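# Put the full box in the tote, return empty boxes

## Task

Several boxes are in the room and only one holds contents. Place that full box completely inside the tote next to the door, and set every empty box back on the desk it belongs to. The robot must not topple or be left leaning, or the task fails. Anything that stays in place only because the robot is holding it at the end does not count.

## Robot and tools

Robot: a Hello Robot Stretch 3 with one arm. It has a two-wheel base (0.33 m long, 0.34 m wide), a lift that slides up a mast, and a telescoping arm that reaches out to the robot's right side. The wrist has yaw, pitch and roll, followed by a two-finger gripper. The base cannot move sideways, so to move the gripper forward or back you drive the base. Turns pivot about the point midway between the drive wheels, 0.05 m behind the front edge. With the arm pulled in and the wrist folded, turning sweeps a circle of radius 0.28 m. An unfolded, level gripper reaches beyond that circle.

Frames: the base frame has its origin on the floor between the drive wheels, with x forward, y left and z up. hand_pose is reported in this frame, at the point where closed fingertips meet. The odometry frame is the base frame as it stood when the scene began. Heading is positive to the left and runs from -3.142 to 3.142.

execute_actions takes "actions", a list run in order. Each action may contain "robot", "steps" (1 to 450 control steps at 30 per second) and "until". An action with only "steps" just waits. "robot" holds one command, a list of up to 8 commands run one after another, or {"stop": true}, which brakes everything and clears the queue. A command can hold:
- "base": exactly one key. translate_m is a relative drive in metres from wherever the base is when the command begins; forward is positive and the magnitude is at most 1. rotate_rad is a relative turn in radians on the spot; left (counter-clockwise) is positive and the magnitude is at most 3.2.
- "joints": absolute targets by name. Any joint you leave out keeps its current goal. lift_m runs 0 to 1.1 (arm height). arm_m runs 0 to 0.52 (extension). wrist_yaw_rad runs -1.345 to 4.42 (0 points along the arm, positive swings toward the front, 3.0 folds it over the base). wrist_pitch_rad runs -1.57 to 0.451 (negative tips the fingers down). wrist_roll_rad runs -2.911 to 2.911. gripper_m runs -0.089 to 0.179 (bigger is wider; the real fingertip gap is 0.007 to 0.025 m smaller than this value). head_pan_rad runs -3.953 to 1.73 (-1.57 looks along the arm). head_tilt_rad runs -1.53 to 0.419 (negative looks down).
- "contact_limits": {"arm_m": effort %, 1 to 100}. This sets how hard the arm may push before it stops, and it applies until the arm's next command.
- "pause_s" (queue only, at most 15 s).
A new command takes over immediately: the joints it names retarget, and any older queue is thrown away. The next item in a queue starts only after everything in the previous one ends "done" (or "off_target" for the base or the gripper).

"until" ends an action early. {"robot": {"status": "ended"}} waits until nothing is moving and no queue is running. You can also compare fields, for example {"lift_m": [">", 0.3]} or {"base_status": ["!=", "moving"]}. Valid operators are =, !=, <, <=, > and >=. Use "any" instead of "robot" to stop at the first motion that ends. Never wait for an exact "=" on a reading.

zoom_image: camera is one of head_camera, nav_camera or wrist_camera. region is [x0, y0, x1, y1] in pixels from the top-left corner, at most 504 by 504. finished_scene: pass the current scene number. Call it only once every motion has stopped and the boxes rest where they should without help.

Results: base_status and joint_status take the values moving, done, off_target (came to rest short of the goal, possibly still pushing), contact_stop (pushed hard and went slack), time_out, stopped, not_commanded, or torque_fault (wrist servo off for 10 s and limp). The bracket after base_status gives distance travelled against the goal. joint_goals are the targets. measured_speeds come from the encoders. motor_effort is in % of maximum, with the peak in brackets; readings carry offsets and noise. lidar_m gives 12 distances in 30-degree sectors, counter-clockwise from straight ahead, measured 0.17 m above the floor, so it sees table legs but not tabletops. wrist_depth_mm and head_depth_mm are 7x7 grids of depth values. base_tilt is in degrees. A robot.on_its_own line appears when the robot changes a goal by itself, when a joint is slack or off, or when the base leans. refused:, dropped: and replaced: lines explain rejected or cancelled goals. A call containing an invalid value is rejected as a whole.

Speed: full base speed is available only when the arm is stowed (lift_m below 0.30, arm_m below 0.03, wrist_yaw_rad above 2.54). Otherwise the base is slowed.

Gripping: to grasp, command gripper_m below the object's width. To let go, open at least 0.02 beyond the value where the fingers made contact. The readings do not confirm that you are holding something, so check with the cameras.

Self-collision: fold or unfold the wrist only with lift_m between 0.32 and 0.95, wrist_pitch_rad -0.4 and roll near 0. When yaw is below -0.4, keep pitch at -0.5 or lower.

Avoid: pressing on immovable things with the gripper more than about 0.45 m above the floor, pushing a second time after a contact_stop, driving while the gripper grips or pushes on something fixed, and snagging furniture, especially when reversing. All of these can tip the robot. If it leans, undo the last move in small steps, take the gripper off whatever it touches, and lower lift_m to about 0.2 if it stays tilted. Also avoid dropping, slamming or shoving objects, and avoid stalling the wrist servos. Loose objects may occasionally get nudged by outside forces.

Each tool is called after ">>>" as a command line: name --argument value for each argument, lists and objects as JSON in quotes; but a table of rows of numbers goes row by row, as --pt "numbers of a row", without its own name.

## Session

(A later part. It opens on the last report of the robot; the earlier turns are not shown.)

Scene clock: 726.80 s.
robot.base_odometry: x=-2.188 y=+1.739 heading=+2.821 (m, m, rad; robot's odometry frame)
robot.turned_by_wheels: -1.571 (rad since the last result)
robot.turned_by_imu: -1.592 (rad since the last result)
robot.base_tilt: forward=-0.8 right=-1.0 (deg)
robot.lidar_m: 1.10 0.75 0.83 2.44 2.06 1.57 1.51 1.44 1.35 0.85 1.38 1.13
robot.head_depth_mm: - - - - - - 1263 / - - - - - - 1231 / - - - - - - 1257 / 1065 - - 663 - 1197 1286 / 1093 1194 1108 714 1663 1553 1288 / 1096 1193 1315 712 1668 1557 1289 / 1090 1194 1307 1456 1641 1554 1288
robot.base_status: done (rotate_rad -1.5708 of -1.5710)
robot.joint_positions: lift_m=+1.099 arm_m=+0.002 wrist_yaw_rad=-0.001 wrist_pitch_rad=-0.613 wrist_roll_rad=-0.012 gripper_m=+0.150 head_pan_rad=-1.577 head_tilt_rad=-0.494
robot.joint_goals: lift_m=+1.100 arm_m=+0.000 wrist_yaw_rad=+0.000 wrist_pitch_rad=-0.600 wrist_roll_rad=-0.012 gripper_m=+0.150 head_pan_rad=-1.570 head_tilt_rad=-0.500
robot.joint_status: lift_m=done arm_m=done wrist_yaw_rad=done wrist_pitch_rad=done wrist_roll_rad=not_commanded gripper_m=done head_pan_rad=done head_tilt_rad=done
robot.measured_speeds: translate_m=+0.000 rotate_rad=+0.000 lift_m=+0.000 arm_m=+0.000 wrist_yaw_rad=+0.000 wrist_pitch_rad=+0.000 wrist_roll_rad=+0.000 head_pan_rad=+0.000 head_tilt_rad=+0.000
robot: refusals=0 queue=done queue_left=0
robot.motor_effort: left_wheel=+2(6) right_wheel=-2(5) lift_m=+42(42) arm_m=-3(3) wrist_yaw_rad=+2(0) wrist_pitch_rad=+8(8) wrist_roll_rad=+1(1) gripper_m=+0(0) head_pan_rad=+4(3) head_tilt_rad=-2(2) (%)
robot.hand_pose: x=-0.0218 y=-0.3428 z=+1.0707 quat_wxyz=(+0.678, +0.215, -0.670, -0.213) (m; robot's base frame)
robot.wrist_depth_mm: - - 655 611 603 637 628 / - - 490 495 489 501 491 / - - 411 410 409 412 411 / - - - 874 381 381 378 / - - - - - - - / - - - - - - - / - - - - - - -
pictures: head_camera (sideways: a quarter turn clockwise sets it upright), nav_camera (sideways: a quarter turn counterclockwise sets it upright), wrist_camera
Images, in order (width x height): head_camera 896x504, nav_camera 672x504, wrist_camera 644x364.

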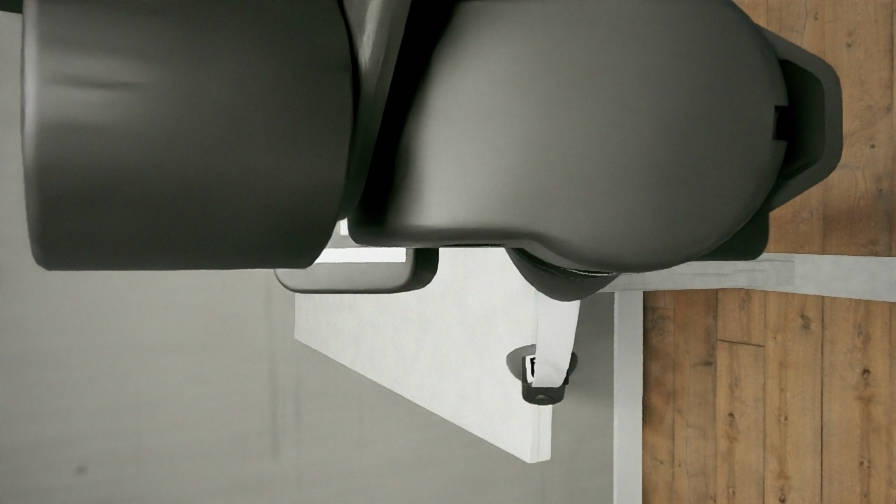

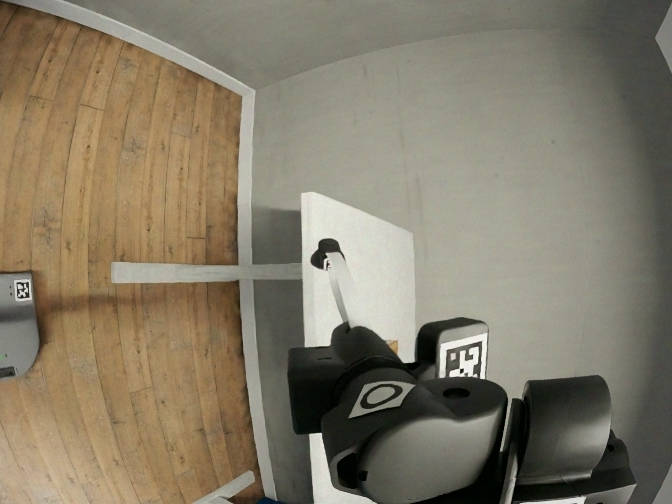

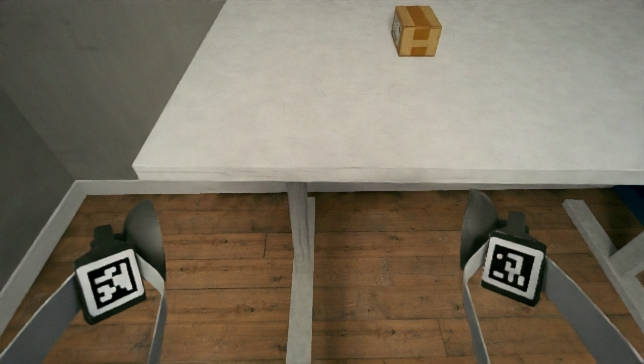

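>>> execute_actions --actions '[{"robot": {"joints": {"wrist_pitch_rad": -1.3}}, "steps": 300, "until": {"robot": {"status": "ended"}}}]'

Scene clock: 757.00 s.
robot.base_odometry: x=-2.188 y=+1.739 heading=+2.821 (m, m, rad; robot's odometry frame)
robot.turned_by_wheels: +0.000 (rad since the last result)
robot.turned_by_imu: +0.001 (rad since the last result)
robot.base_tilt: forward=-0.8 right=-0.9 (deg)
robot.lidar_m: 1.10 0.75 0.83 2.45 2.08 1.56 1.51 1.43 1.35 0.85 1.38 1.13
robot.head_depth_mm: - - - - - - - / - - - - - - - / - - - - - - - / 1069 - 1026 753 - - - / 1095 1195 1108 712 1644 1559 1259 / 1093 1193 1305 712 1636 1568 1355 / 1095 1191 1314 1458 1632 1557 1284
robot.base_status: done (rotate_rad -1.5708 of -1.5710)
robot.joint_positions: lift_m=+1.099 arm_m=+0.002 wrist_yaw_rad=-0.001 wrist_pitch_rad=-1.299 wrist_roll_rad=-0.012 gripper_m=+0.150 head_pan_rad=-1.577 head_tilt_rad=-0.494
robot.joint_goals: lift_m=+1.100 arm_m=+0.000 wrist_yaw_rad=+0.000 wrist_pitch_rad=-1.300 wrist_roll_rad=-0.012 gripper_m=+0.150 head_pan_rad=-1.570 head_tilt_rad=-0.500
robot.joint_status: lift_m=done arm_m=done wrist_yaw_rad=done wrist_pitch_rad=done wrist_roll_rad=not_commanded gripper_m=done head_pan_rad=done head_tilt_rad=done
robot.measured_speeds: translate_m=+0.000 rotate_rad=+0.000 lift_m=+0.000 arm_m=+0.000 wrist_yaw_rad=+0.000 wrist_pitch_rad=+0.000 wrist_roll_rad=+0.000 head_pan_rad=+0.000 head_tilt_rad=+0.000
robot: refusals=0 queue=done queue_left=0
robot.motor_effort: left_wheel=+3(3) right_wheel=-2(3) lift_m=+42(42) arm_m=-3(3) wrist_yaw_rad=+1(0) wrist_pitch_rad=+0(7) wrist_roll_rad=+1(1) gripper_m=+1(1) head_pan_rad=+2(4) head_tilt_rad=-2(2) (%)
robot.hand_pose: x=-0.0217 y=-0.1926 z=+0.9846 quat_wxyz=(+0.566, +0.430, -0.560, -0.426) (m; robot's base frame)
robot.wrist_depth_mm: - - - - - - - / - - - - - - - / - - - - - - - / - - - - - - - / - - - - - - - / - - - - - - - / - - - - - - -
pictures: head_camera (sideways: a quarter turn clockwise sets it upright), nav_camera (sideways: a quarter turn counterclockwise sets it upright), wrist_camera
Images, in order (width x height): head_camera 896x504, nav_camera 672x504, wrist_camera 644x364.

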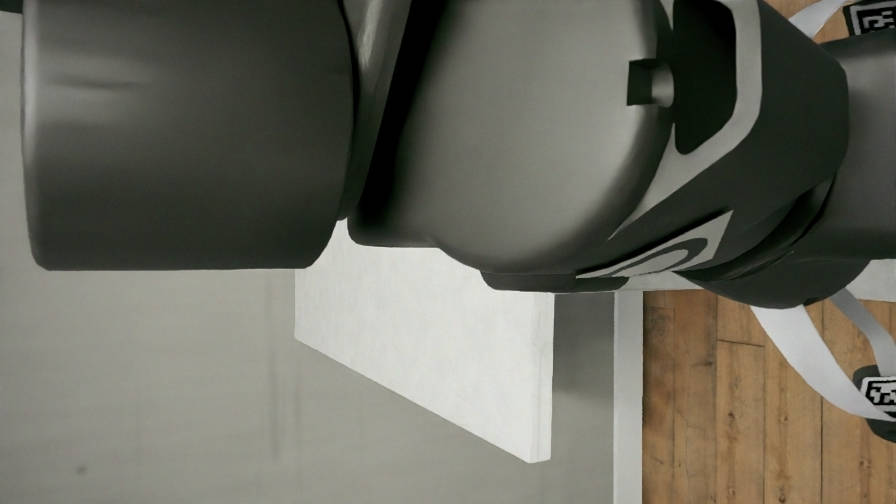

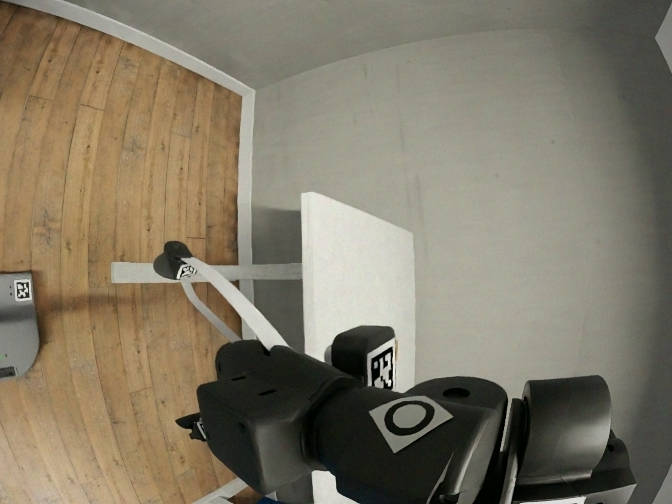

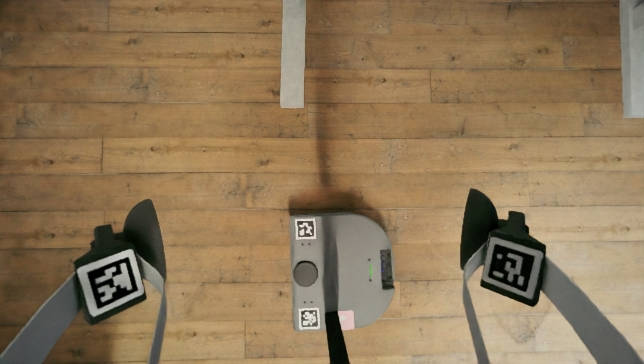

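>>> execute_actions --actions '[{"robot": [{"base": {"rotate_rad": 0.715}}, {"base": {"translate_m": -0.234}}, {"base": {"rotate_rad": -0.695}, "joints": {"wrist_pitch_rad": -0.6}}], "steps": 450, "until": {"robot": {"status": "ended"}}}]'

Scene clock: 784.50 s.
robot.base_odometry: x=-1.972 y=+1.829 heading=+2.841 (m, m, rad; robot's odometry frame)
robot.turned_by_wheels: +0.020 (rad since the last result)
robot.turned_by_imu: +0.022 (rad since the last result)
robot.base_tilt: forward=-0.8 right=-0.9 (deg)
robot.lidar_m: 1.27 0.97 1.06 2.61 2.11 1.47 1.32 1.20 1.18 0.72 0.73 1.30
robot.head_depth_mm: - - - - - - 1256 / - - - - - - 1224 / - - - - - - 1254 / 934 - - 648 - 945 1288 / 957 1042 1103 712 506 456 1259 / 962 1049 1106 712 506 975 1226 / 961 1048 1124 712 524 1428 1288
robot.base_status: done (rotate_rad -0.6948 of -0.6950)
robot.joint_positions: lift_m=+1.099 arm_m=+0.002 wrist_yaw_rad=-0.001 wrist_pitch_rad=-0.620 wrist_roll_rad=-0.012 gripper_m=+0.150 head_pan_rad=-1.577 head_tilt_rad=-0.494
robot.joint_goals: lift_m=+1.100 arm_m=+0.000 wrist_yaw_rad=+0.000 wrist_pitch_rad=-0.600 wrist_roll_rad=-0.012 gripper_m=+0.150 head_pan_rad=-1.570 head_tilt_rad=-0.500
robot.joint_status: lift_m=done arm_m=done wrist_yaw_rad=done wrist_pitch_rad=done wrist_roll_rad=not_commanded gripper_m=done head_pan_rad=done head_tilt_rad=done
robot.measured_speeds: translate_m=+0.000 rotate_rad=+0.000 lift_m=+0.000 arm_m=+0.000 wrist_yaw_rad=+0.000 wrist_pitch_rad=+0.000 wrist_roll_rad=+0.000 head_pan_rad=+0.000 head_tilt_rad=+0.000
robot: refusals=0 queue=done queue_left=0
robot.motor_effort: left_wheel=+3(5) right_wheel=-2(5) lift_m=+42(42) arm_m=-3(3) wrist_yaw_rad=+1(2) wrist_pitch_rad=+11(11) wrist_roll_rad=+1(1) gripper_m=+0(0) head_pan_rad=+3(2) head_tilt_rad=-2(3) (%)
robot.hand_pose: x=-0.0218 y=-0.3417 z=+1.0695 quat_wxyz=(+0.677, +0.217, -0.669, -0.215) (m; robot's base frame)
robot.wrist_depth_mm: 869 639 609 609 604 608 602 / 949 489 488 453 493 496 491 / 412 409 405 406 415 409 412 / 341 349 346 345 348 348 350 / 302 311 303 302 304 - 308 / 278 265 270 268 271 260 276 / - - - - - - -
pictures: head_camera (sideways: a quarter turn clockwise sets it upright), nav_camera (sideways: a quarter turn counterclockwise sets it upright), wrist_camera
Images, in order (width x height): head_camera 896x504, nav_camera 672x504, wrist_camera 644x364.

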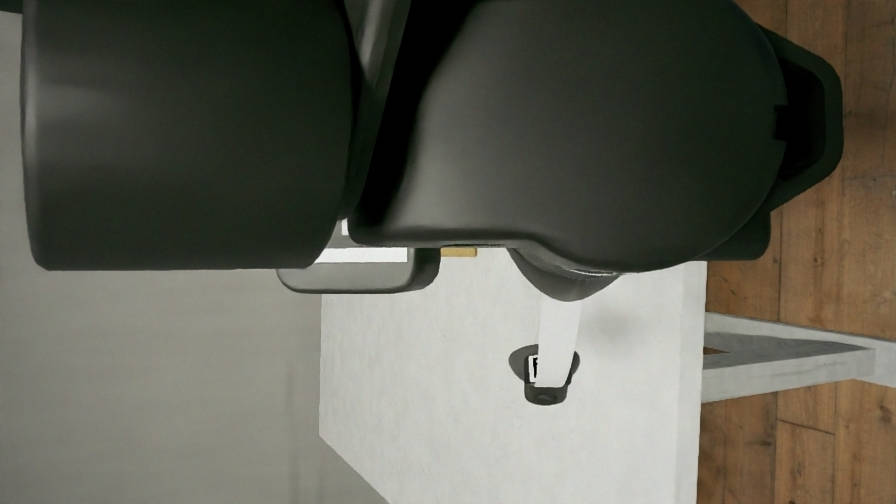

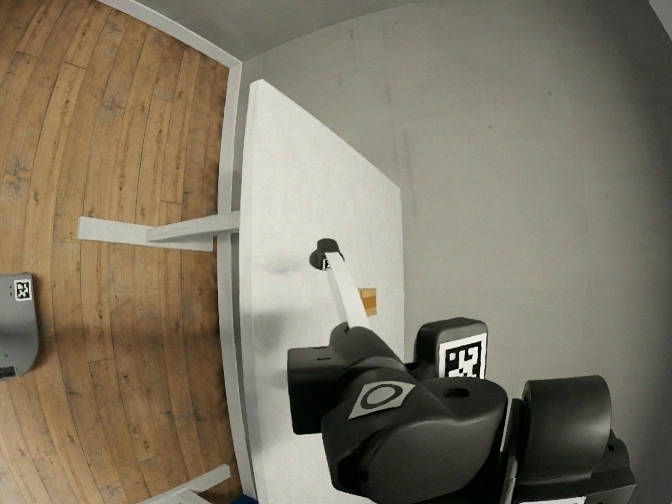

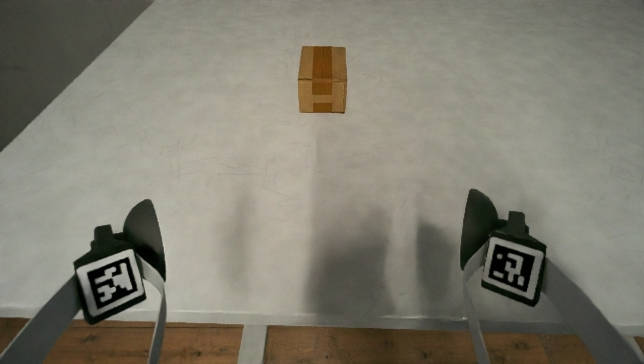

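>>> execute_actions --actions '[{"robot": {"joints": {"lift_m": 1.07, "arm_m": 0.27}}, "steps": 300, "until": {"robot": {"status": "ended"}}}]'

Scene clock: 791.87 s.
robot.base_odometry: x=-1.972 y=+1.829 heading=+2.841 (m, m, rad; robot's odometry frame)
robot.turned_by_wheels: +0.000 (rad since the last result)
robot.turned_by_imu: +0.001 (rad since the last result)
robot.base_tilt: forward=-0.8 right=-0.8 (deg)
robot.lidar_m: 1.27 0.97 1.06 2.61 2.11 1.47 1.32 1.20 1.18 0.72 0.73 1.30
robot.head_depth_mm: 940 - 1091 715 527 458 1290 / 938 1057 959 714 526 457 1287 / 941 - - 680 525 457 1286 / 956 - - 647 525 457 1292 / 956 1039 1100 712 525 456 1256 / 961 1047 1104 711 525 975 1228 / 961 1047 1121 710 524 1433 1290
robot.base_status: done (rotate_rad -0.6948 of -0.6950)
robot.joint_positions: lift_m=+1.071 arm_m=+0.270 wrist_yaw_rad=-0.001 wrist_pitch_rad=-0.619 wrist_roll_rad=-0.012 gripper_m=+0.150 head_pan_rad=-1.577 head_tilt_rad=-0.494
robot.joint_goals: lift_m=+1.070 arm_m=+0.270 wrist_yaw_rad=+0.000 wrist_pitch_rad=-0.600 wrist_roll_rad=-0.012 gripper_m=+0.150 head_pan_rad=-1.570 head_tilt_rad=-0.500
robot.joint_status: lift_m=done arm_m=done wrist_yaw_rad=done wrist_pitch_rad=done wrist_roll_rad=not_commanded gripper_m=done head_pan_rad=done head_tilt_rad=done
robot.measured_speeds: translate_m=+0.000 rotate_rad=+0.000 lift_m=+0.000 arm_m=+0.000 wrist_yaw_rad=+0.000 wrist_pitch_rad=+0.000 wrist_roll_rad=+0.000 head_pan_rad=+0.000 head_tilt_rad=+0.000
robot: refusals=0 queue=done queue_left=0
robot.motor_effort: left_wheel=+2(3) right_wheel=-3(2) lift_m=+12(42) arm_m=+2(5) wrist_yaw_rad=+0(1) wrist_pitch_rad=+11(11) wrist_roll_rad=+1(1) gripper_m=+0(0) head_pan_rad=+4(3) head_tilt_rad=-2(3) (%)
robot.hand_pose: x=-0.0217 y=-0.6095 z=+1.0412 quat_wxyz=(+0.678, +0.217, -0.669, -0.215) (m; robot's base frame)
robot.wrist_depth_mm: 623 534 540 542 535 538 551 / 675 433 437 435 434 435 426 / 357 363 360 357 362 360 363 / 305 307 309 247 309 313 311 / 267 275 270 216 263 - 273 / 243 237 239 209 233 234 243 / 209 215 216 216 215 216 216
pictures: head_camera (sideways: a quarter turn clockwise sets it upright), nav_camera (sideways: a quarter turn counterclockwise sets it upright), wrist_camera
Images, in order (width x height): head_camera 896x504, nav_camera 672x504, wrist_camera 644x364.

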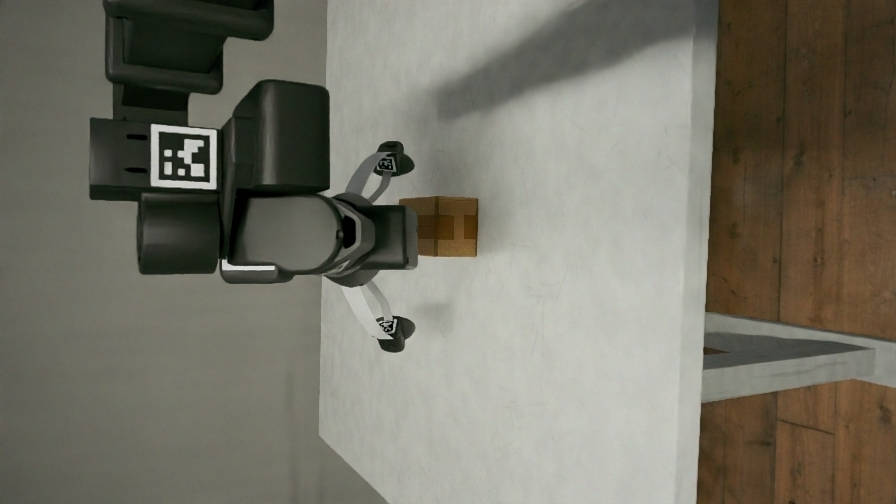

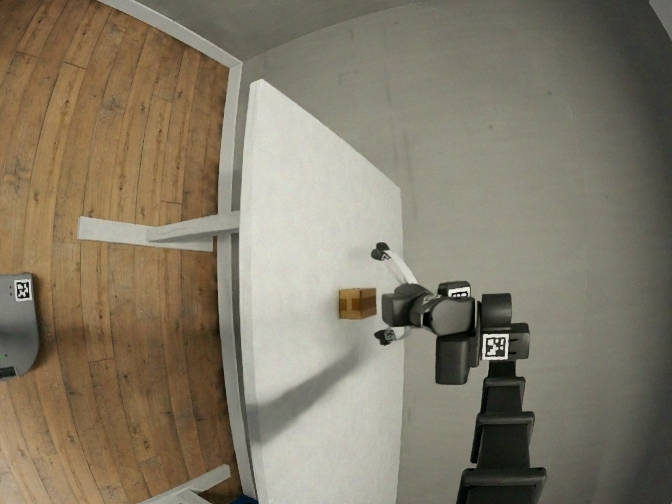

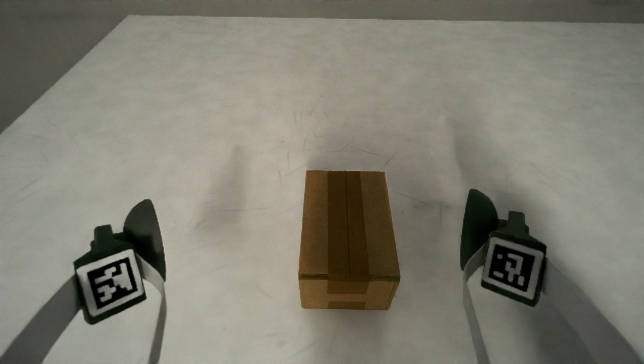

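>>> execute_actions --actions '[{"robot": {"joints": {"arm_m": 0.325}, "base": {"translate_m": -0.026}}, "steps": 300, "until": {"robot": {"status": "ended"}}}]'

Scene clock: 799.17 s.
robot.base_odometry: x=-1.947 y=+1.821 heading=+2.841 (m, m, rad; robot's odometry frame)
robot.turned_by_wheels: +0.000 (rad since the last result)
robot.turned_by_imu: +0.001 (rad since the last result)
robot.base_tilt: forward=-0.8 right=-0.8 (deg)
robot.lidar_m: 1.30 1.00 1.08 2.61 2.11 1.45 1.29 1.18 1.18 0.72 0.73 1.33
robot.head_depth_mm: 940 - 1088 715 527 458 1292 / 945 1049 1059 715 527 457 1286 / 941 - 1121 712 527 456 1286 / 952 - - 646 525 456 1289 / 954 1041 1118 714 525 456 1289 / 959 1042 1101 709 523 955 1168 / 959 1043 1105 711 525 1430 1281
robot.base_status: done (translate_m -0.0260 of -0.0260)
robot.joint_positions: lift_m=+1.071 arm_m=+0.325 wrist_yaw_rad=-0.001 wrist_pitch_rad=-0.619 wrist_roll_rad=-0.012 gripper_m=+0.150 head_pan_rad=-1.577 head_tilt_rad=-0.494
robot.joint_goals: lift_m=+1.070 arm_m=+0.325 wrist_yaw_rad=+0.000 wrist_pitch_rad=-0.600 wrist_roll_rad=-0.012 gripper_m=+0.150 head_pan_rad=-1.570 head_tilt_rad=-0.500
robot.joint_status: lift_m=done arm_m=done wrist_yaw_rad=done wrist_pitch_rad=done wrist_roll_rad=not_commanded gripper_m=done head_pan_rad=done head_tilt_rad=done
robot.measured_speeds: translate_m=+0.000 rotate_rad=+0.000 lift_m=+0.000 arm_m=+0.000 wrist_yaw_rad=+0.000 wrist_pitch_rad=+0.000 wrist_roll_rad=+0.000 head_pan_rad=+0.000 head_tilt_rad=+0.000
robot: refusals=0 queue=done queue_left=0
robot.motor_effort: left_wheel=+2(3) right_wheel=-2(7) lift_m=+11(11) arm_m=+2(2) wrist_yaw_rad=+2(1) wrist_pitch_rad=+11(11) wrist_roll_rad=+1(1) gripper_m=+1(0) head_pan_rad=+3(3) head_tilt_rad=-3(2) (%)
robot.hand_pose: x=-0.0217 y=-0.6645 z=+1.0412 quat_wxyz=(+0.678, +0.217, -0.669, -0.215) (m; robot's base frame)
robot.wrist_depth_mm: 559 541 542 546 550 543 554 / 444 431 426 432 428 437 431 / 357 353 360 358 361 360 358 / 304 305 308 307 309 312 312 / 265 277 268 262 271 - 269 / 242 233 236 185 238 230 244 / 209 213 210 168 216 216 216
pictures: head_camera (sideways: a quarter turn clockwise sets it upright), nav_camera (sideways: a quarter turn counterclockwise sets it upright), wrist_camera
Images, in order (width x height): head_camera 896x504, nav_camera 672x504, wrist_camera 644x364.

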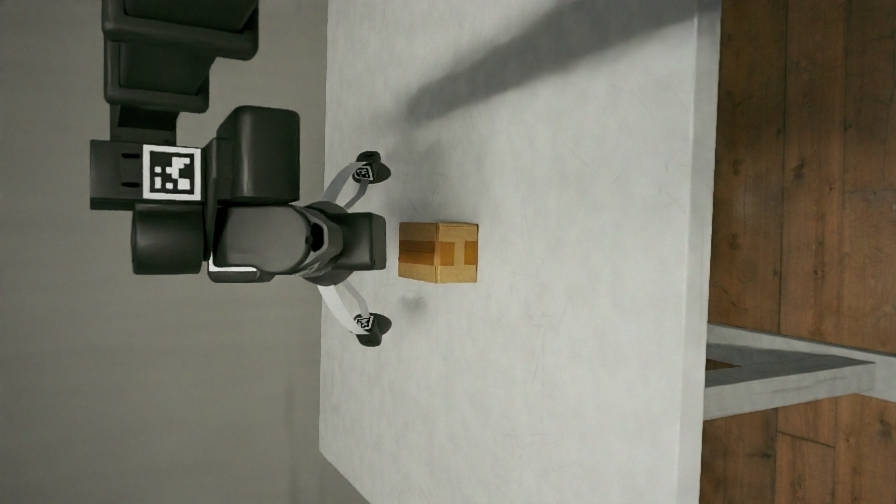

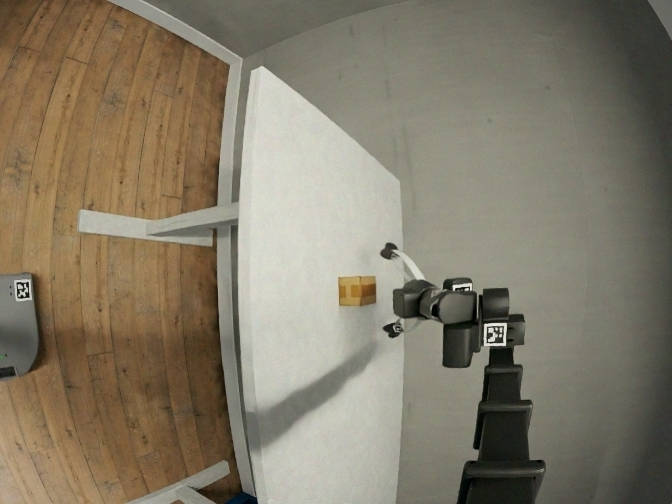

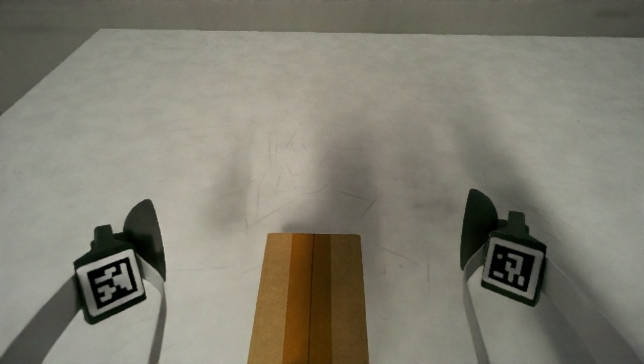

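>>> execute_actions --actions '[{"robot": {"joints": {"lift_m": 1.03}}, "steps": 300, "until": {"robot": {"status": "ended"}}}]'

Scene clock: 809.03 s.
robot.base_odometry: x=-1.947 y=+1.821 heading=+2.841 (m, m, rad; robot's odometry frame)
robot.turned_by_wheels: +0.000 (rad since the last result)
robot.turned_by_imu: +0.001 (rad since the last result)
robot.base_tilt: forward=-0.8 right=-0.9 (deg)
robot.lidar_m: 1.30 1.00 1.08 2.61 2.11 1.44 1.29 1.18 1.18 0.72 0.73 1.33
robot.head_depth_mm: 947 1019 - 713 526 457 1293 / 948 1008 1029 714 526 457 1291 / 951 1010 - 696 526 457 1291 / 954 1029 - 646 525 457 1288 / 957 1042 1102 713 526 456 1285 / 958 1046 1103 712 525 955 1171 / 958 1047 1108 711 524 1425 1286
robot.base_status: done (translate_m -0.0260 of -0.0260)
robot.joint_positions: lift_m=+1.031 arm_m=+0.325 wrist_yaw_rad=-0.001 wrist_pitch_rad=-0.619 wrist_roll_rad=-0.012 gripper_m=+0.150 head_pan_rad=-1.577 head_tilt_rad=-0.494
robot.joint_goals: lift_m=+1.030 arm_m=+0.325 wrist_yaw_rad=+0.000 wrist_pitch_rad=-0.600 wrist_roll_rad=-0.012 gripper_m=+0.150 head_pan_rad=-1.570 head_tilt_rad=-0.500
robot.joint_status: lift_m=done arm_m=done wrist_yaw_rad=done wrist_pitch_rad=done wrist_roll_rad=not_commanded gripper_m=done head_pan_rad=done head_tilt_rad=done
robot.measured_speeds: translate_m=+0.000 rotate_rad=+0.000 lift_m=+0.000 arm_m=+0.000 wrist_yaw_rad=+0.000 wrist_pitch_rad=+0.000 wrist_roll_rad=+0.000 head_pan_rad=+0.000 head_tilt_rad=+0.000
robot: refusals=0 queue=done queue_left=0
robot.motor_effort: left_wheel=+2(2) right_wheel=-2(2) lift_m=+12(12) arm_m=+2(2) wrist_yaw_rad=+2(0) wrist_pitch_rad=+11(11) wrist_roll_rad=+1(1) gripper_m=+0(1) head_pan_rad=+3(2) head_tilt_rad=-3(2) (%)
robot.hand_pose: x=-0.0217 y=-0.6645 z=+1.0012 quat_wxyz=(+0.678, +0.217, -0.669, -0.215) (m; robot's base frame)
robot.wrist_depth_mm: 520 444 442 447 449 444 444 / 354 351 357 354 359 361 356 / 297 295 296 294 296 294 297 / 252 254 253 253 252 254 254 / 220 228 216 163 221 - 221 / 202 194 188 145 197 191 200 / 172 178 170 129 176 177 179
pictures: head_camera (sideways: a quarter turn clockwise sets it upright), nav_camera (sideways: a quarter turn counterclockwise sets it upright), wrist_camera
Images, in order (width x height): head_camera 896x504, nav_camera 672x504, wrist_camera 644x364.

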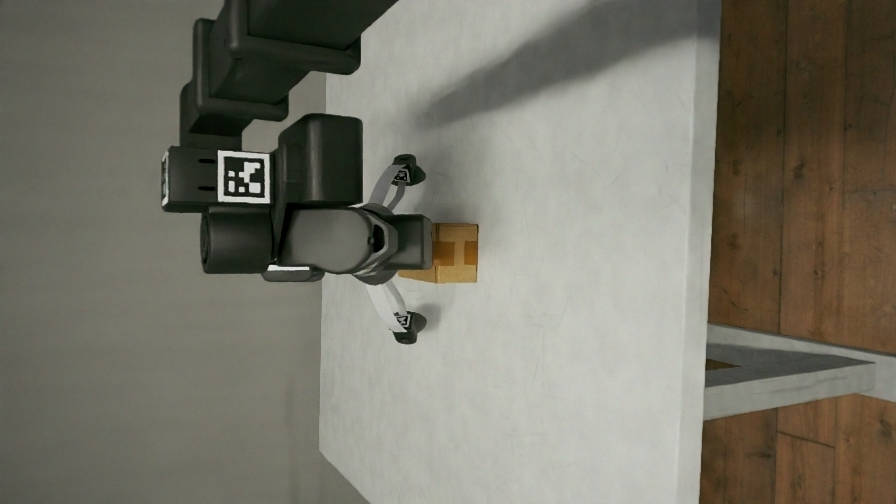

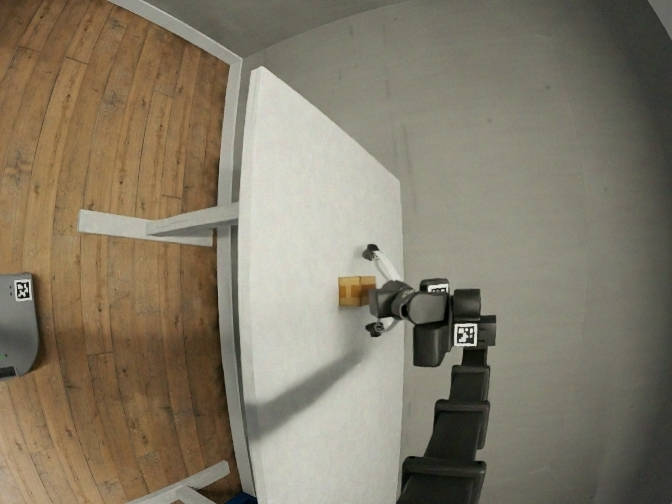

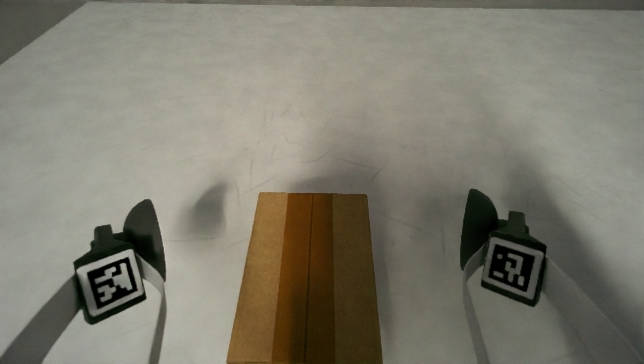

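>>> execute_actions --actions '[{"robot": [{"joints": {"arm_m": 0.295}}, {"joints": {"lift_m": 1.009}}], "steps": 300, "until": {"robot": {"status": "ended"}}}]'

Scene clock: 815.13 s.
robot.base_odometry: x=-1.947 y=+1.821 heading=+2.841 (m, m, rad; robot's odometry frame)
robot.turned_by_wheels: +0.000 (rad since the last result)
robot.turned_by_imu: +0.001 (rad since the last result)
robot.base_tilt: forward=-0.8 right=-0.9 (deg)
robot.lidar_m: 1.30 1.00 1.08 2.61 2.11 1.44 1.29 1.18 1.18 0.72 0.73 1.33
robot.head_depth_mm: 949 1034 - 679 527 457 1290 / 948 1022 - 713 526 457 1291 / 953 1018 - 647 526 457 1291 / 954 1037 - 645 526 457 1289 / 954 1043 1099 677 525 457 1289 / 960 1045 1100 711 525 954 1164 / 961 1046 1107 711 524 1422 1289
robot.base_status: done (translate_m -0.0260 of -0.0260)
robot.joint_positions: lift_m=+1.010 arm_m=+0.295 wrist_yaw_rad=-0.001 wrist_pitch_rad=-0.619 wrist_roll_rad=-0.012 gripper_m=+0.150 head_pan_rad=-1.577 head_tilt_rad=-0.494
robot.joint_goals: lift_m=+1.009 arm_m=+0.295 wrist_yaw_rad=+0.000 wrist_pitch_rad=-0.600 wrist_roll_rad=-0.012 gripper_m=+0.150 head_pan_rad=-1.570 head_tilt_rad=-0.500
robot.joint_status: lift_m=done arm_m=done wrist_yaw_rad=done wrist_pitch_rad=done wrist_roll_rad=not_commanded gripper_m=done head_pan_rad=done head_tilt_rad=done
robot.measured_speeds: translate_m=+0.000 rotate_rad=+0.000 lift_m=+0.000 arm_m=+0.000 wrist_yaw_rad=+0.000 wrist_pitch_rad=+0.000 wrist_roll_rad=+0.000 head_pan_rad=+0.000 head_tilt_rad=+0.000
robot: refusals=0 queue=done queue_left=0
robot.motor_effort: left_wheel=+3(3) right_wheel=-2(2) lift_m=+12(12) arm_m=-3(1) wrist_yaw_rad=+1(2) wrist_pitch_rad=+11(11) wrist_roll_rad=+1(1) gripper_m=+0(1) head_pan_rad=+4(4) head_tilt_rad=-2(2) (%)
robot.hand_pose: x=-0.0217 y=-0.6350 z=+0.9803 quat_wxyz=(+0.678, +0.217, -0.669, -0.215) (m; robot's base frame)
robot.wrist_depth_mm: 388 397 398 395 395 406 400 / 317 316 316 316 317 315 320 / 260 263 261 183 265 265 265 / 225 225 220 158 224 227 228 / 197 203 186 138 198 - 197 / 178 173 168 135 175 169 178 / 154 156 157 156 158 158 158
pictures: head_camera (sideways: a quarter turn clockwise sets it upright), nav_camera (sideways: a quarter turn counterclockwise sets it upright), wrist_camera
Images, in order (width x height): head_camera 896x504, nav_camera 672x504, wrist_camera 644x364.

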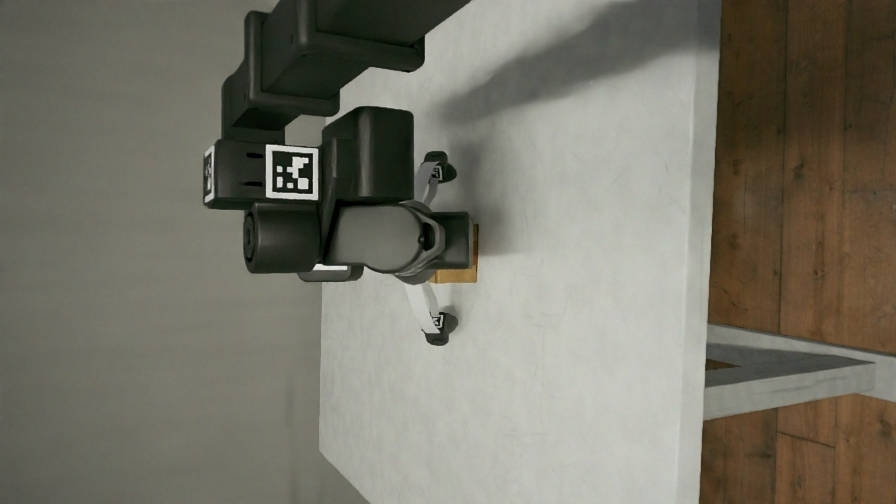

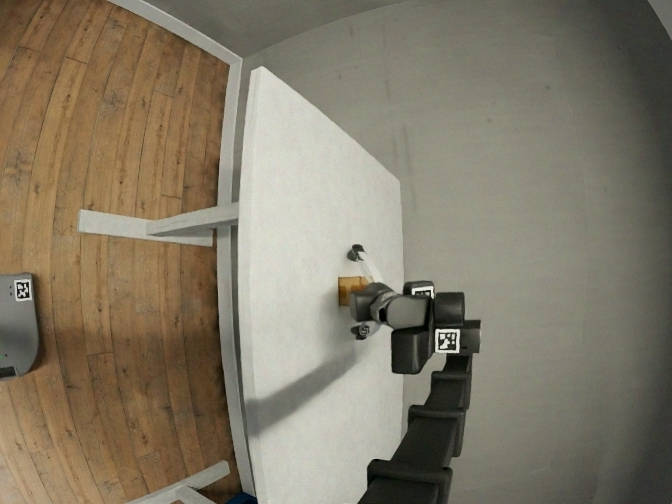

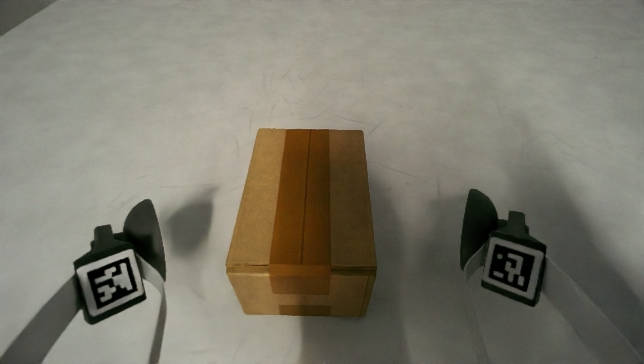

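>>> execute_actions --actions '[{"robot": [{"joints": {"gripper_m": 0.0}}, {"joints": {"lift_m": 1.08}}], "steps": 450, "until": {"robot": {"status": "ended"}}}, {"steps": 15}]'

Scene clock: 820.70 s.
robot.base_odometry: x=-1.947 y=+1.821 heading=+2.841 (m, m, rad; robot's odometry frame)
robot.turned_by_wheels: +0.000 (rad since the last result)
robot.turned_by_imu: +0.001 (rad since the last result)
robot.base_tilt: forward=-0.9 right=-0.8 (deg)
robot.lidar_m: 1.29 1.00 1.08 2.61 2.11 1.44 1.29 1.18 1.18 0.73 0.73 1.33
robot.head_depth_mm: 936 1075 1091 715 527 457 1291 / 940 1052 1028 715 526 457 1290 / 939 - 1026 713 526 457 1289 / 952 - - 678 526 456 1286 / 956 1043 1101 713 524 456 1284 / 957 1048 1104 711 524 957 1168 / 959 1050 1105 710 523 1420 1281
robot.base_status: done (translate_m -0.0260 of -0.0260)
robot.joint_positions: lift_m=+1.079 arm_m=+0.295 wrist_yaw_rad=+0.002 wrist_pitch_rad=-0.641 wrist_roll_rad=-0.012 gripper_m=+0.007 head_pan_rad=-1.577 head_tilt_rad=-0.494
robot.joint_goals: lift_m=+1.080 arm_m=+0.295 wrist_yaw_rad=+0.000 wrist_pitch_rad=-0.600 wrist_roll_rad=-0.012 gripper_m=+0.006 head_pan_rad=-1.570 head_tilt_rad=-0.500
robot.joint_status: lift_m=done arm_m=done wrist_yaw_rad=done wrist_pitch_rad=done wrist_roll_rad=not_commanded gripper_m=done head_pan_rad=done head_tilt_rad=done
robot.measured_speeds: translate_m=+0.000 rotate_rad=+0.000 lift_m=+0.000 arm_m=+0.000 wrist_yaw_rad=+0.000 wrist_pitch_rad=+0.000 wrist_roll_rad=+0.000 head_pan_rad=+0.000 head_tilt_rad=+0.000
robot: refusals=0 queue=done queue_left=0
robot.on_its_own: gripper_m is held at +0.006, not at your +0.000, by its stall guard, which is not easing now
robot.motor_effort: left_wheel=+4(3) right_wheel=-3(3) lift_m=+44(46) arm_m=-3(3) wrist_yaw_rad=+0(2) wrist_pitch_rad=+23(25) wrist_roll_rad=+1(1) gripper_m=-20(95) head_pan_rad=+4(2) head_tilt_rad=-2(2) (%)
robot.hand_pose: x=-0.0212 y=-0.6311 z=+1.0452 quat_wxyz=(+0.675, +0.225, -0.667, -0.221) (m; robot's base frame)
robot.wrist_depth_mm: 597 521 531 536 537 524 536 / 437 426 423 427 428 427 425 / 354 357 359 365 357 356 361 / 309 306 301 159 313 312 311 / 270 269 139 138 265 271 274 / 239 243 151 136 233 243 241 / 218 218 218 218 219 219 220
pictures: head_camera (sideways: a quarter turn clockwise sets it upright), nav_camera (sideways: a quarter turn counterclockwise sets it upright), wrist_camera
Images, in order (width x height): head_camera 896x504, nav_camera 672x504, wrist_camera 644x364.

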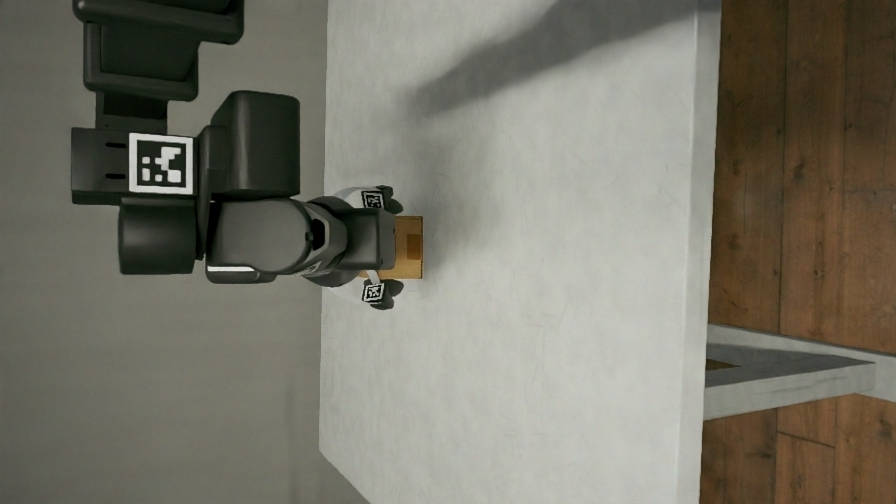

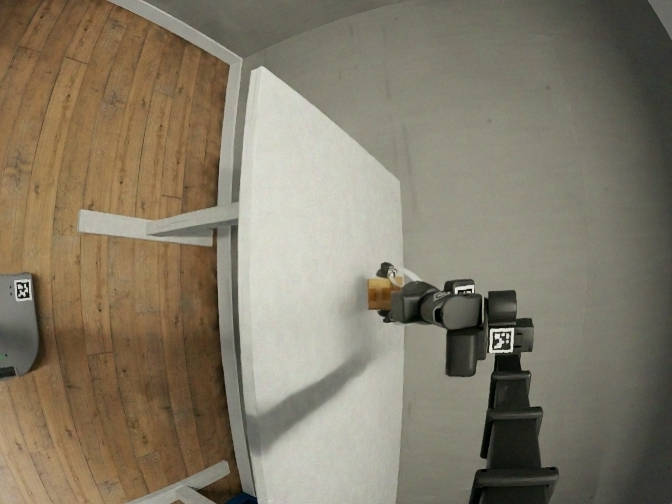

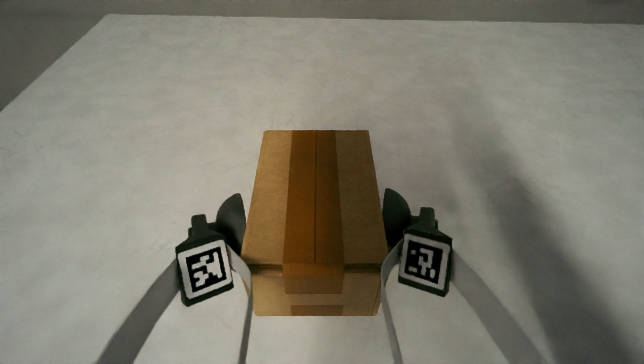

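>>> execute_actions --actions '[{"robot": [{"joints": {"arm_m": 0.0, "lift_m": 1.1}}, {"base": {"rotate_rad": 1.551}}], "steps": 450, "until": {"robot": {"status": "ended"}}}]'

Scene clock: 885.00 s.
robot.base_odometry: x=-1.947 y=+1.821 heading=-1.892 (m, m, rad; robot's odometry frame)
robot.turned_by_wheels: +1.551 (rad since the last result)
robot.turned_by_imu: +1.575 (rad since the last result)
robot.base_tilt: forward=-0.8 right=-0.8 (deg)
robot.lidar_m: 2.61 2.07 1.45 1.29 1.57 1.18 0.72 0.72 1.33 1.30 1.00 1.08
robot.head_depth_mm: - - - - - - 1260 / - - - - - - 1226 / - - - - - - 1259 / 1051 - - 1437 - 1537 1290 / 1080 1177 1292 1441 1643 1550 1288 / 1083 1181 1296 1443 1620 1559 1291 / 1083 1183 1265 1441 1622 1559 1289
robot.base_status: done (rotate_rad +1.5508 of +1.5510)
robot.joint_positions: lift_m=+1.099 arm_m=+0.002 wrist_yaw_rad=+0.000 wrist_pitch_rad=-0.642 wrist_roll_rad=-0.012 gripper_m=+0.007 head_pan_rad=-1.577 head_tilt_rad=-0.494
robot.joint_goals: lift_m=+1.100 arm_m=+0.000 wrist_yaw_rad=+0.000 wrist_pitch_rad=-0.600 wrist_roll_rad=-0.012 gripper_m=+0.006 head_pan_rad=-1.570 head_tilt_rad=-0.500
robot.joint_status: lift_m=done arm_m=done wrist_yaw_rad=done wrist_pitch_rad=done wrist_roll_rad=not_commanded gripper_m=done head_pan_rad=done head_tilt_rad=done
robot.measured_speeds: translate_m=+0.000 rotate_rad=+0.000 lift_m=+0.000 arm_m=+0.000 wrist_yaw_rad=+0.000 wrist_pitch_rad=+0.000 wrist_roll_rad=+0.000 head_pan_rad=+0.000 head_tilt_rad=+0.000
robot: refusals=0 queue=done queue_left=0
robot.on_its_own: gripper_m is held at +0.006, not at your +0.000, by its stall guard, which is not easing now
robot.motor_effort: left_wheel=-2(5) right_wheel=+3(6) lift_m=+44(45) arm_m=-3(4) wrist_yaw_rad=+0(1) wrist_pitch_rad=+24(24) wrist_roll_rad=+1(1) gripper_m=-20(20) head_pan_rad=+3(3) head_tilt_rad=-2(1) (%)
robot.hand_pose: x=-0.0215 y=-0.3379 z=+1.0651 quat_wxyz=(+0.675, +0.225, -0.667, -0.222) (m; robot's base frame)
robot.wrist_depth_mm: 565 - - - - - - / 530 - - - - - - / - - - - - - - / 916 - - 158 - - - / - - 140 138 - - - / - - 152 136 - - - / - - - - - - -
pictures: head_camera (sideways: a quarter turn clockwise sets it upright), nav_camera (sideways: a quarter turn counterclockwise sets it upright), wrist_camera
Images, in order (width x height): head_camera 896x504, nav_camera 672x504, wrist_camera 644x364.

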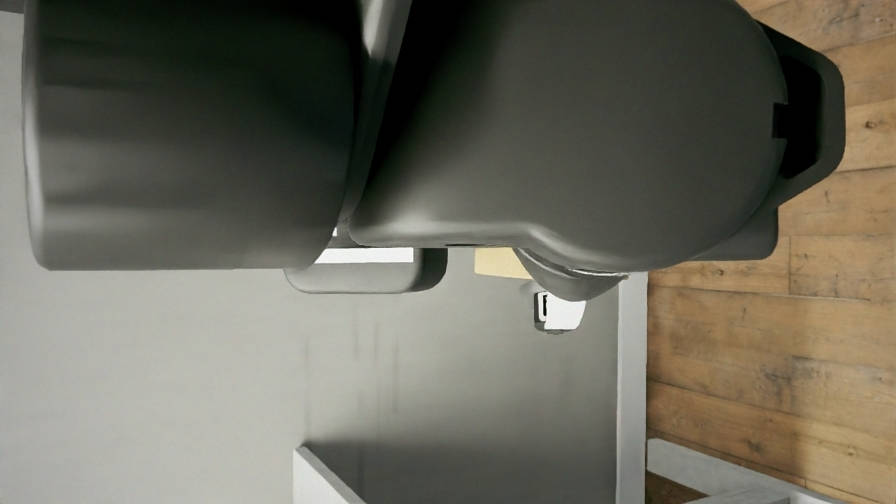

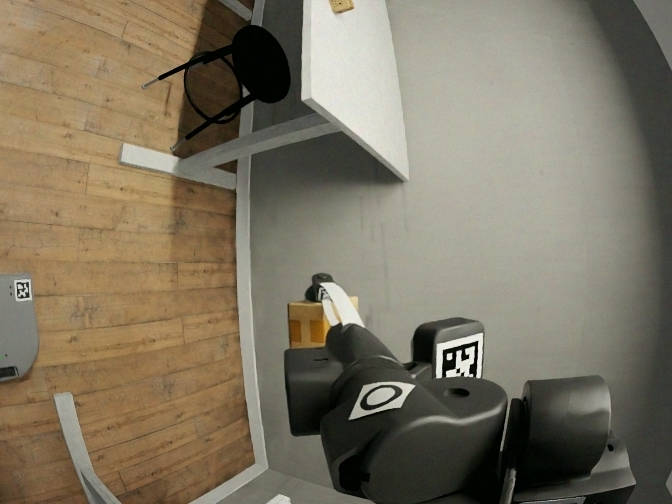

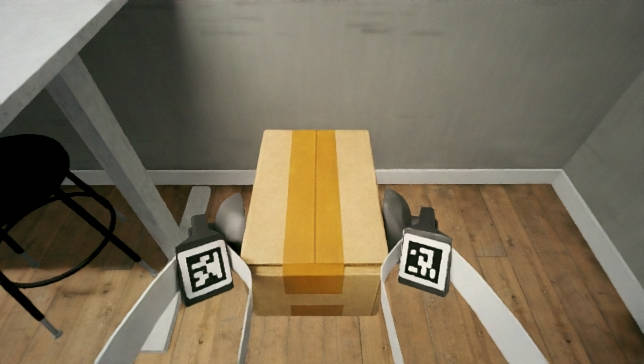

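>>> execute_actions --actions '[{"robot": {"base": {"translate_m": 1.0}, "joints": {"lift_m": 0.6, "wrist_pitch_rad": -0.4, "head_pan_rad": 0.0, "head_tilt_rad": -0.4}}, "steps": 450, "until": {"robot": {"lift_m_status": ["!=", "moving"]}}}]'

Scene clock: 895.73 s.
robot.base_odometry: x=-2.103 y=+1.352 heading=-1.892 (m, m, rad; robot's odometry frame)
robot.turned_by_wheels: +0.000 (rad since the last result)
robot.turned_by_imu: +0.002 (rad since the last result)
robot.base_tilt: forward=+0.2 right=-1.0 (deg)
robot.lidar_m: 2.12 1.70 1.29 1.27 1.79 1.50 1.21 1.73 1.35 0.85 0.75 1.54
robot.head_depth_mm: 1791 1916 2064 2260 2211 1689 1360 / 1801 1919 2091 2247 2203 1687 1365 / 1792 1933 2057 2278 2204 1696 1364 / 1791 1933 2054 2277 2208 1682 1364 / 1795 1909 2053 2262 2197 1683 1369 / 1786 1927 2076 2288 2232 1696 1363 / 1798 1937 2088 2278 2199 1683 1367
robot.base_status: moving (translate_m +0.4948 of +1.0000)
robot.joint_positions: lift_m=+0.601 arm_m=+0.002 wrist_yaw_rad=+0.000 wrist_pitch_rad=-0.455 wrist_roll_rad=-0.012 gripper_m=+0.007 head_pan_rad=-0.007 head_tilt_rad=-0.409
robot.joint_goals: lift_m=+0.600 arm_m=+0.000 wrist_yaw_rad=+0.000 wrist_pitch_rad=-0.400 wrist_roll_rad=-0.012 gripper_m=+0.006 head_pan_rad=+0.000 head_tilt_rad=-0.400
robot.joint_status: lift_m=done arm_m=done wrist_yaw_rad=done wrist_pitch_rad=off_target wrist_roll_rad=not_commanded gripper_m=done head_pan_rad=done head_tilt_rad=done
robot.measured_speeds: translate_m=+0.100 rotate_rad=+0.000 lift_m=+0.000 arm_m=+0.000 wrist_yaw_rad=+0.000 wrist_pitch_rad=+0.000 wrist_roll_rad=+0.000 head_pan_rad=+0.000 head_tilt_rad=+0.000
robot: refusals=0 queue=running queue_left=0
robot.on_its_own: gripper_m is held at +0.006, not at your +0.000, by its stall guard, which is not easing now
robot.motor_effort: left_wheel=-1(2) right_wheel=+5(6) lift_m=+14(44) arm_m=-3(3) wrist_yaw_rad=+0(0) wrist_pitch_rad=+31(32) wrist_roll_rad=+1(1) gripper_m=-20(20) head_pan_rad=+3(46) head_tilt_rad=+4(13) (%)
robot.hand_pose: x=-0.0214 y=-0.3667 z=+0.6051 quat_wxyz=(+0.693, +0.161, -0.684, -0.159) (m; robot's base frame)
robot.wrist_depth_mm: 916 679 996 923 976 - 985 / 474 516 - - - - - / - - - 780 - - - / - - - 158 - - - / 973 939 140 138 926 978 989 / 863 789 151 136 776 810 828 / 711 719 739 712 711 717 710
pictures: head_camera (sideways: a quarter turn clockwise sets it upright), nav_camera (sideways: a quarter turn counterclockwise sets it upright), wrist_camera
Images, in order (width x height): head_camera 896x504, nav_camera 672x504, wrist_camera 644x364.

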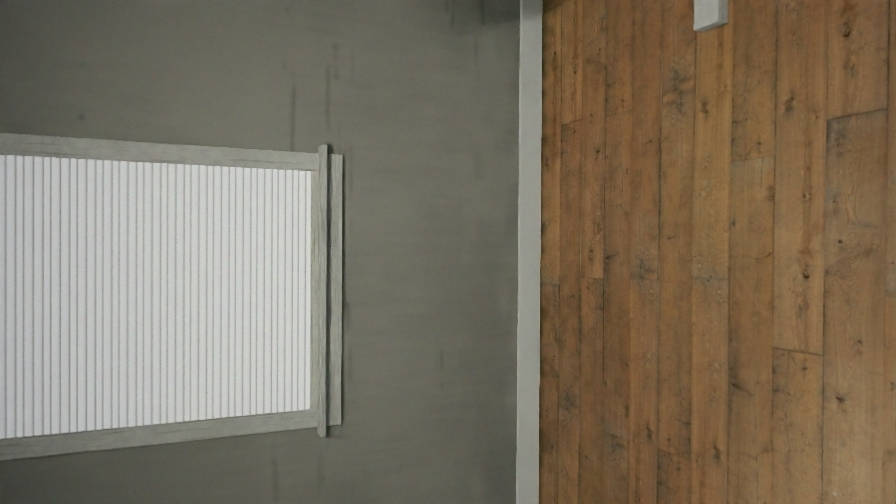

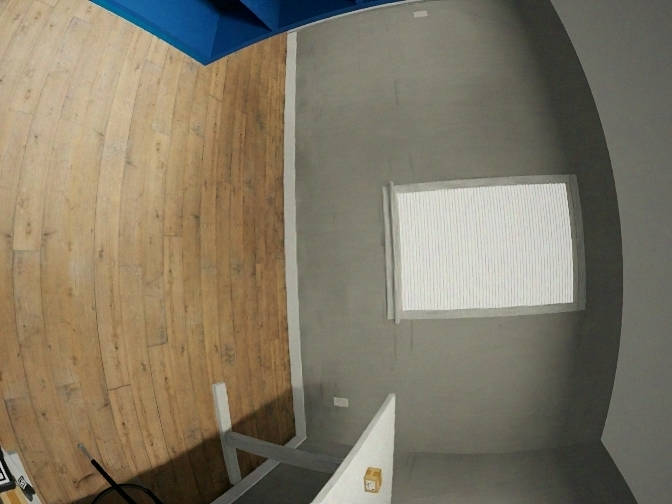

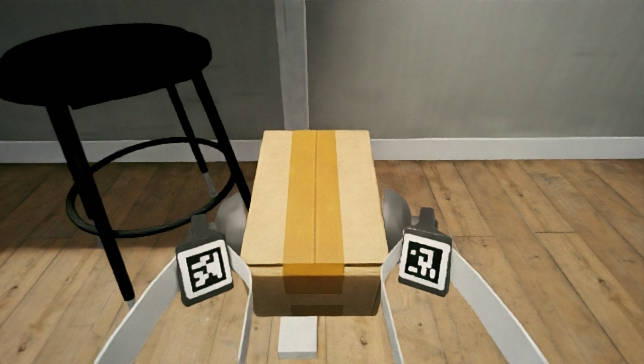

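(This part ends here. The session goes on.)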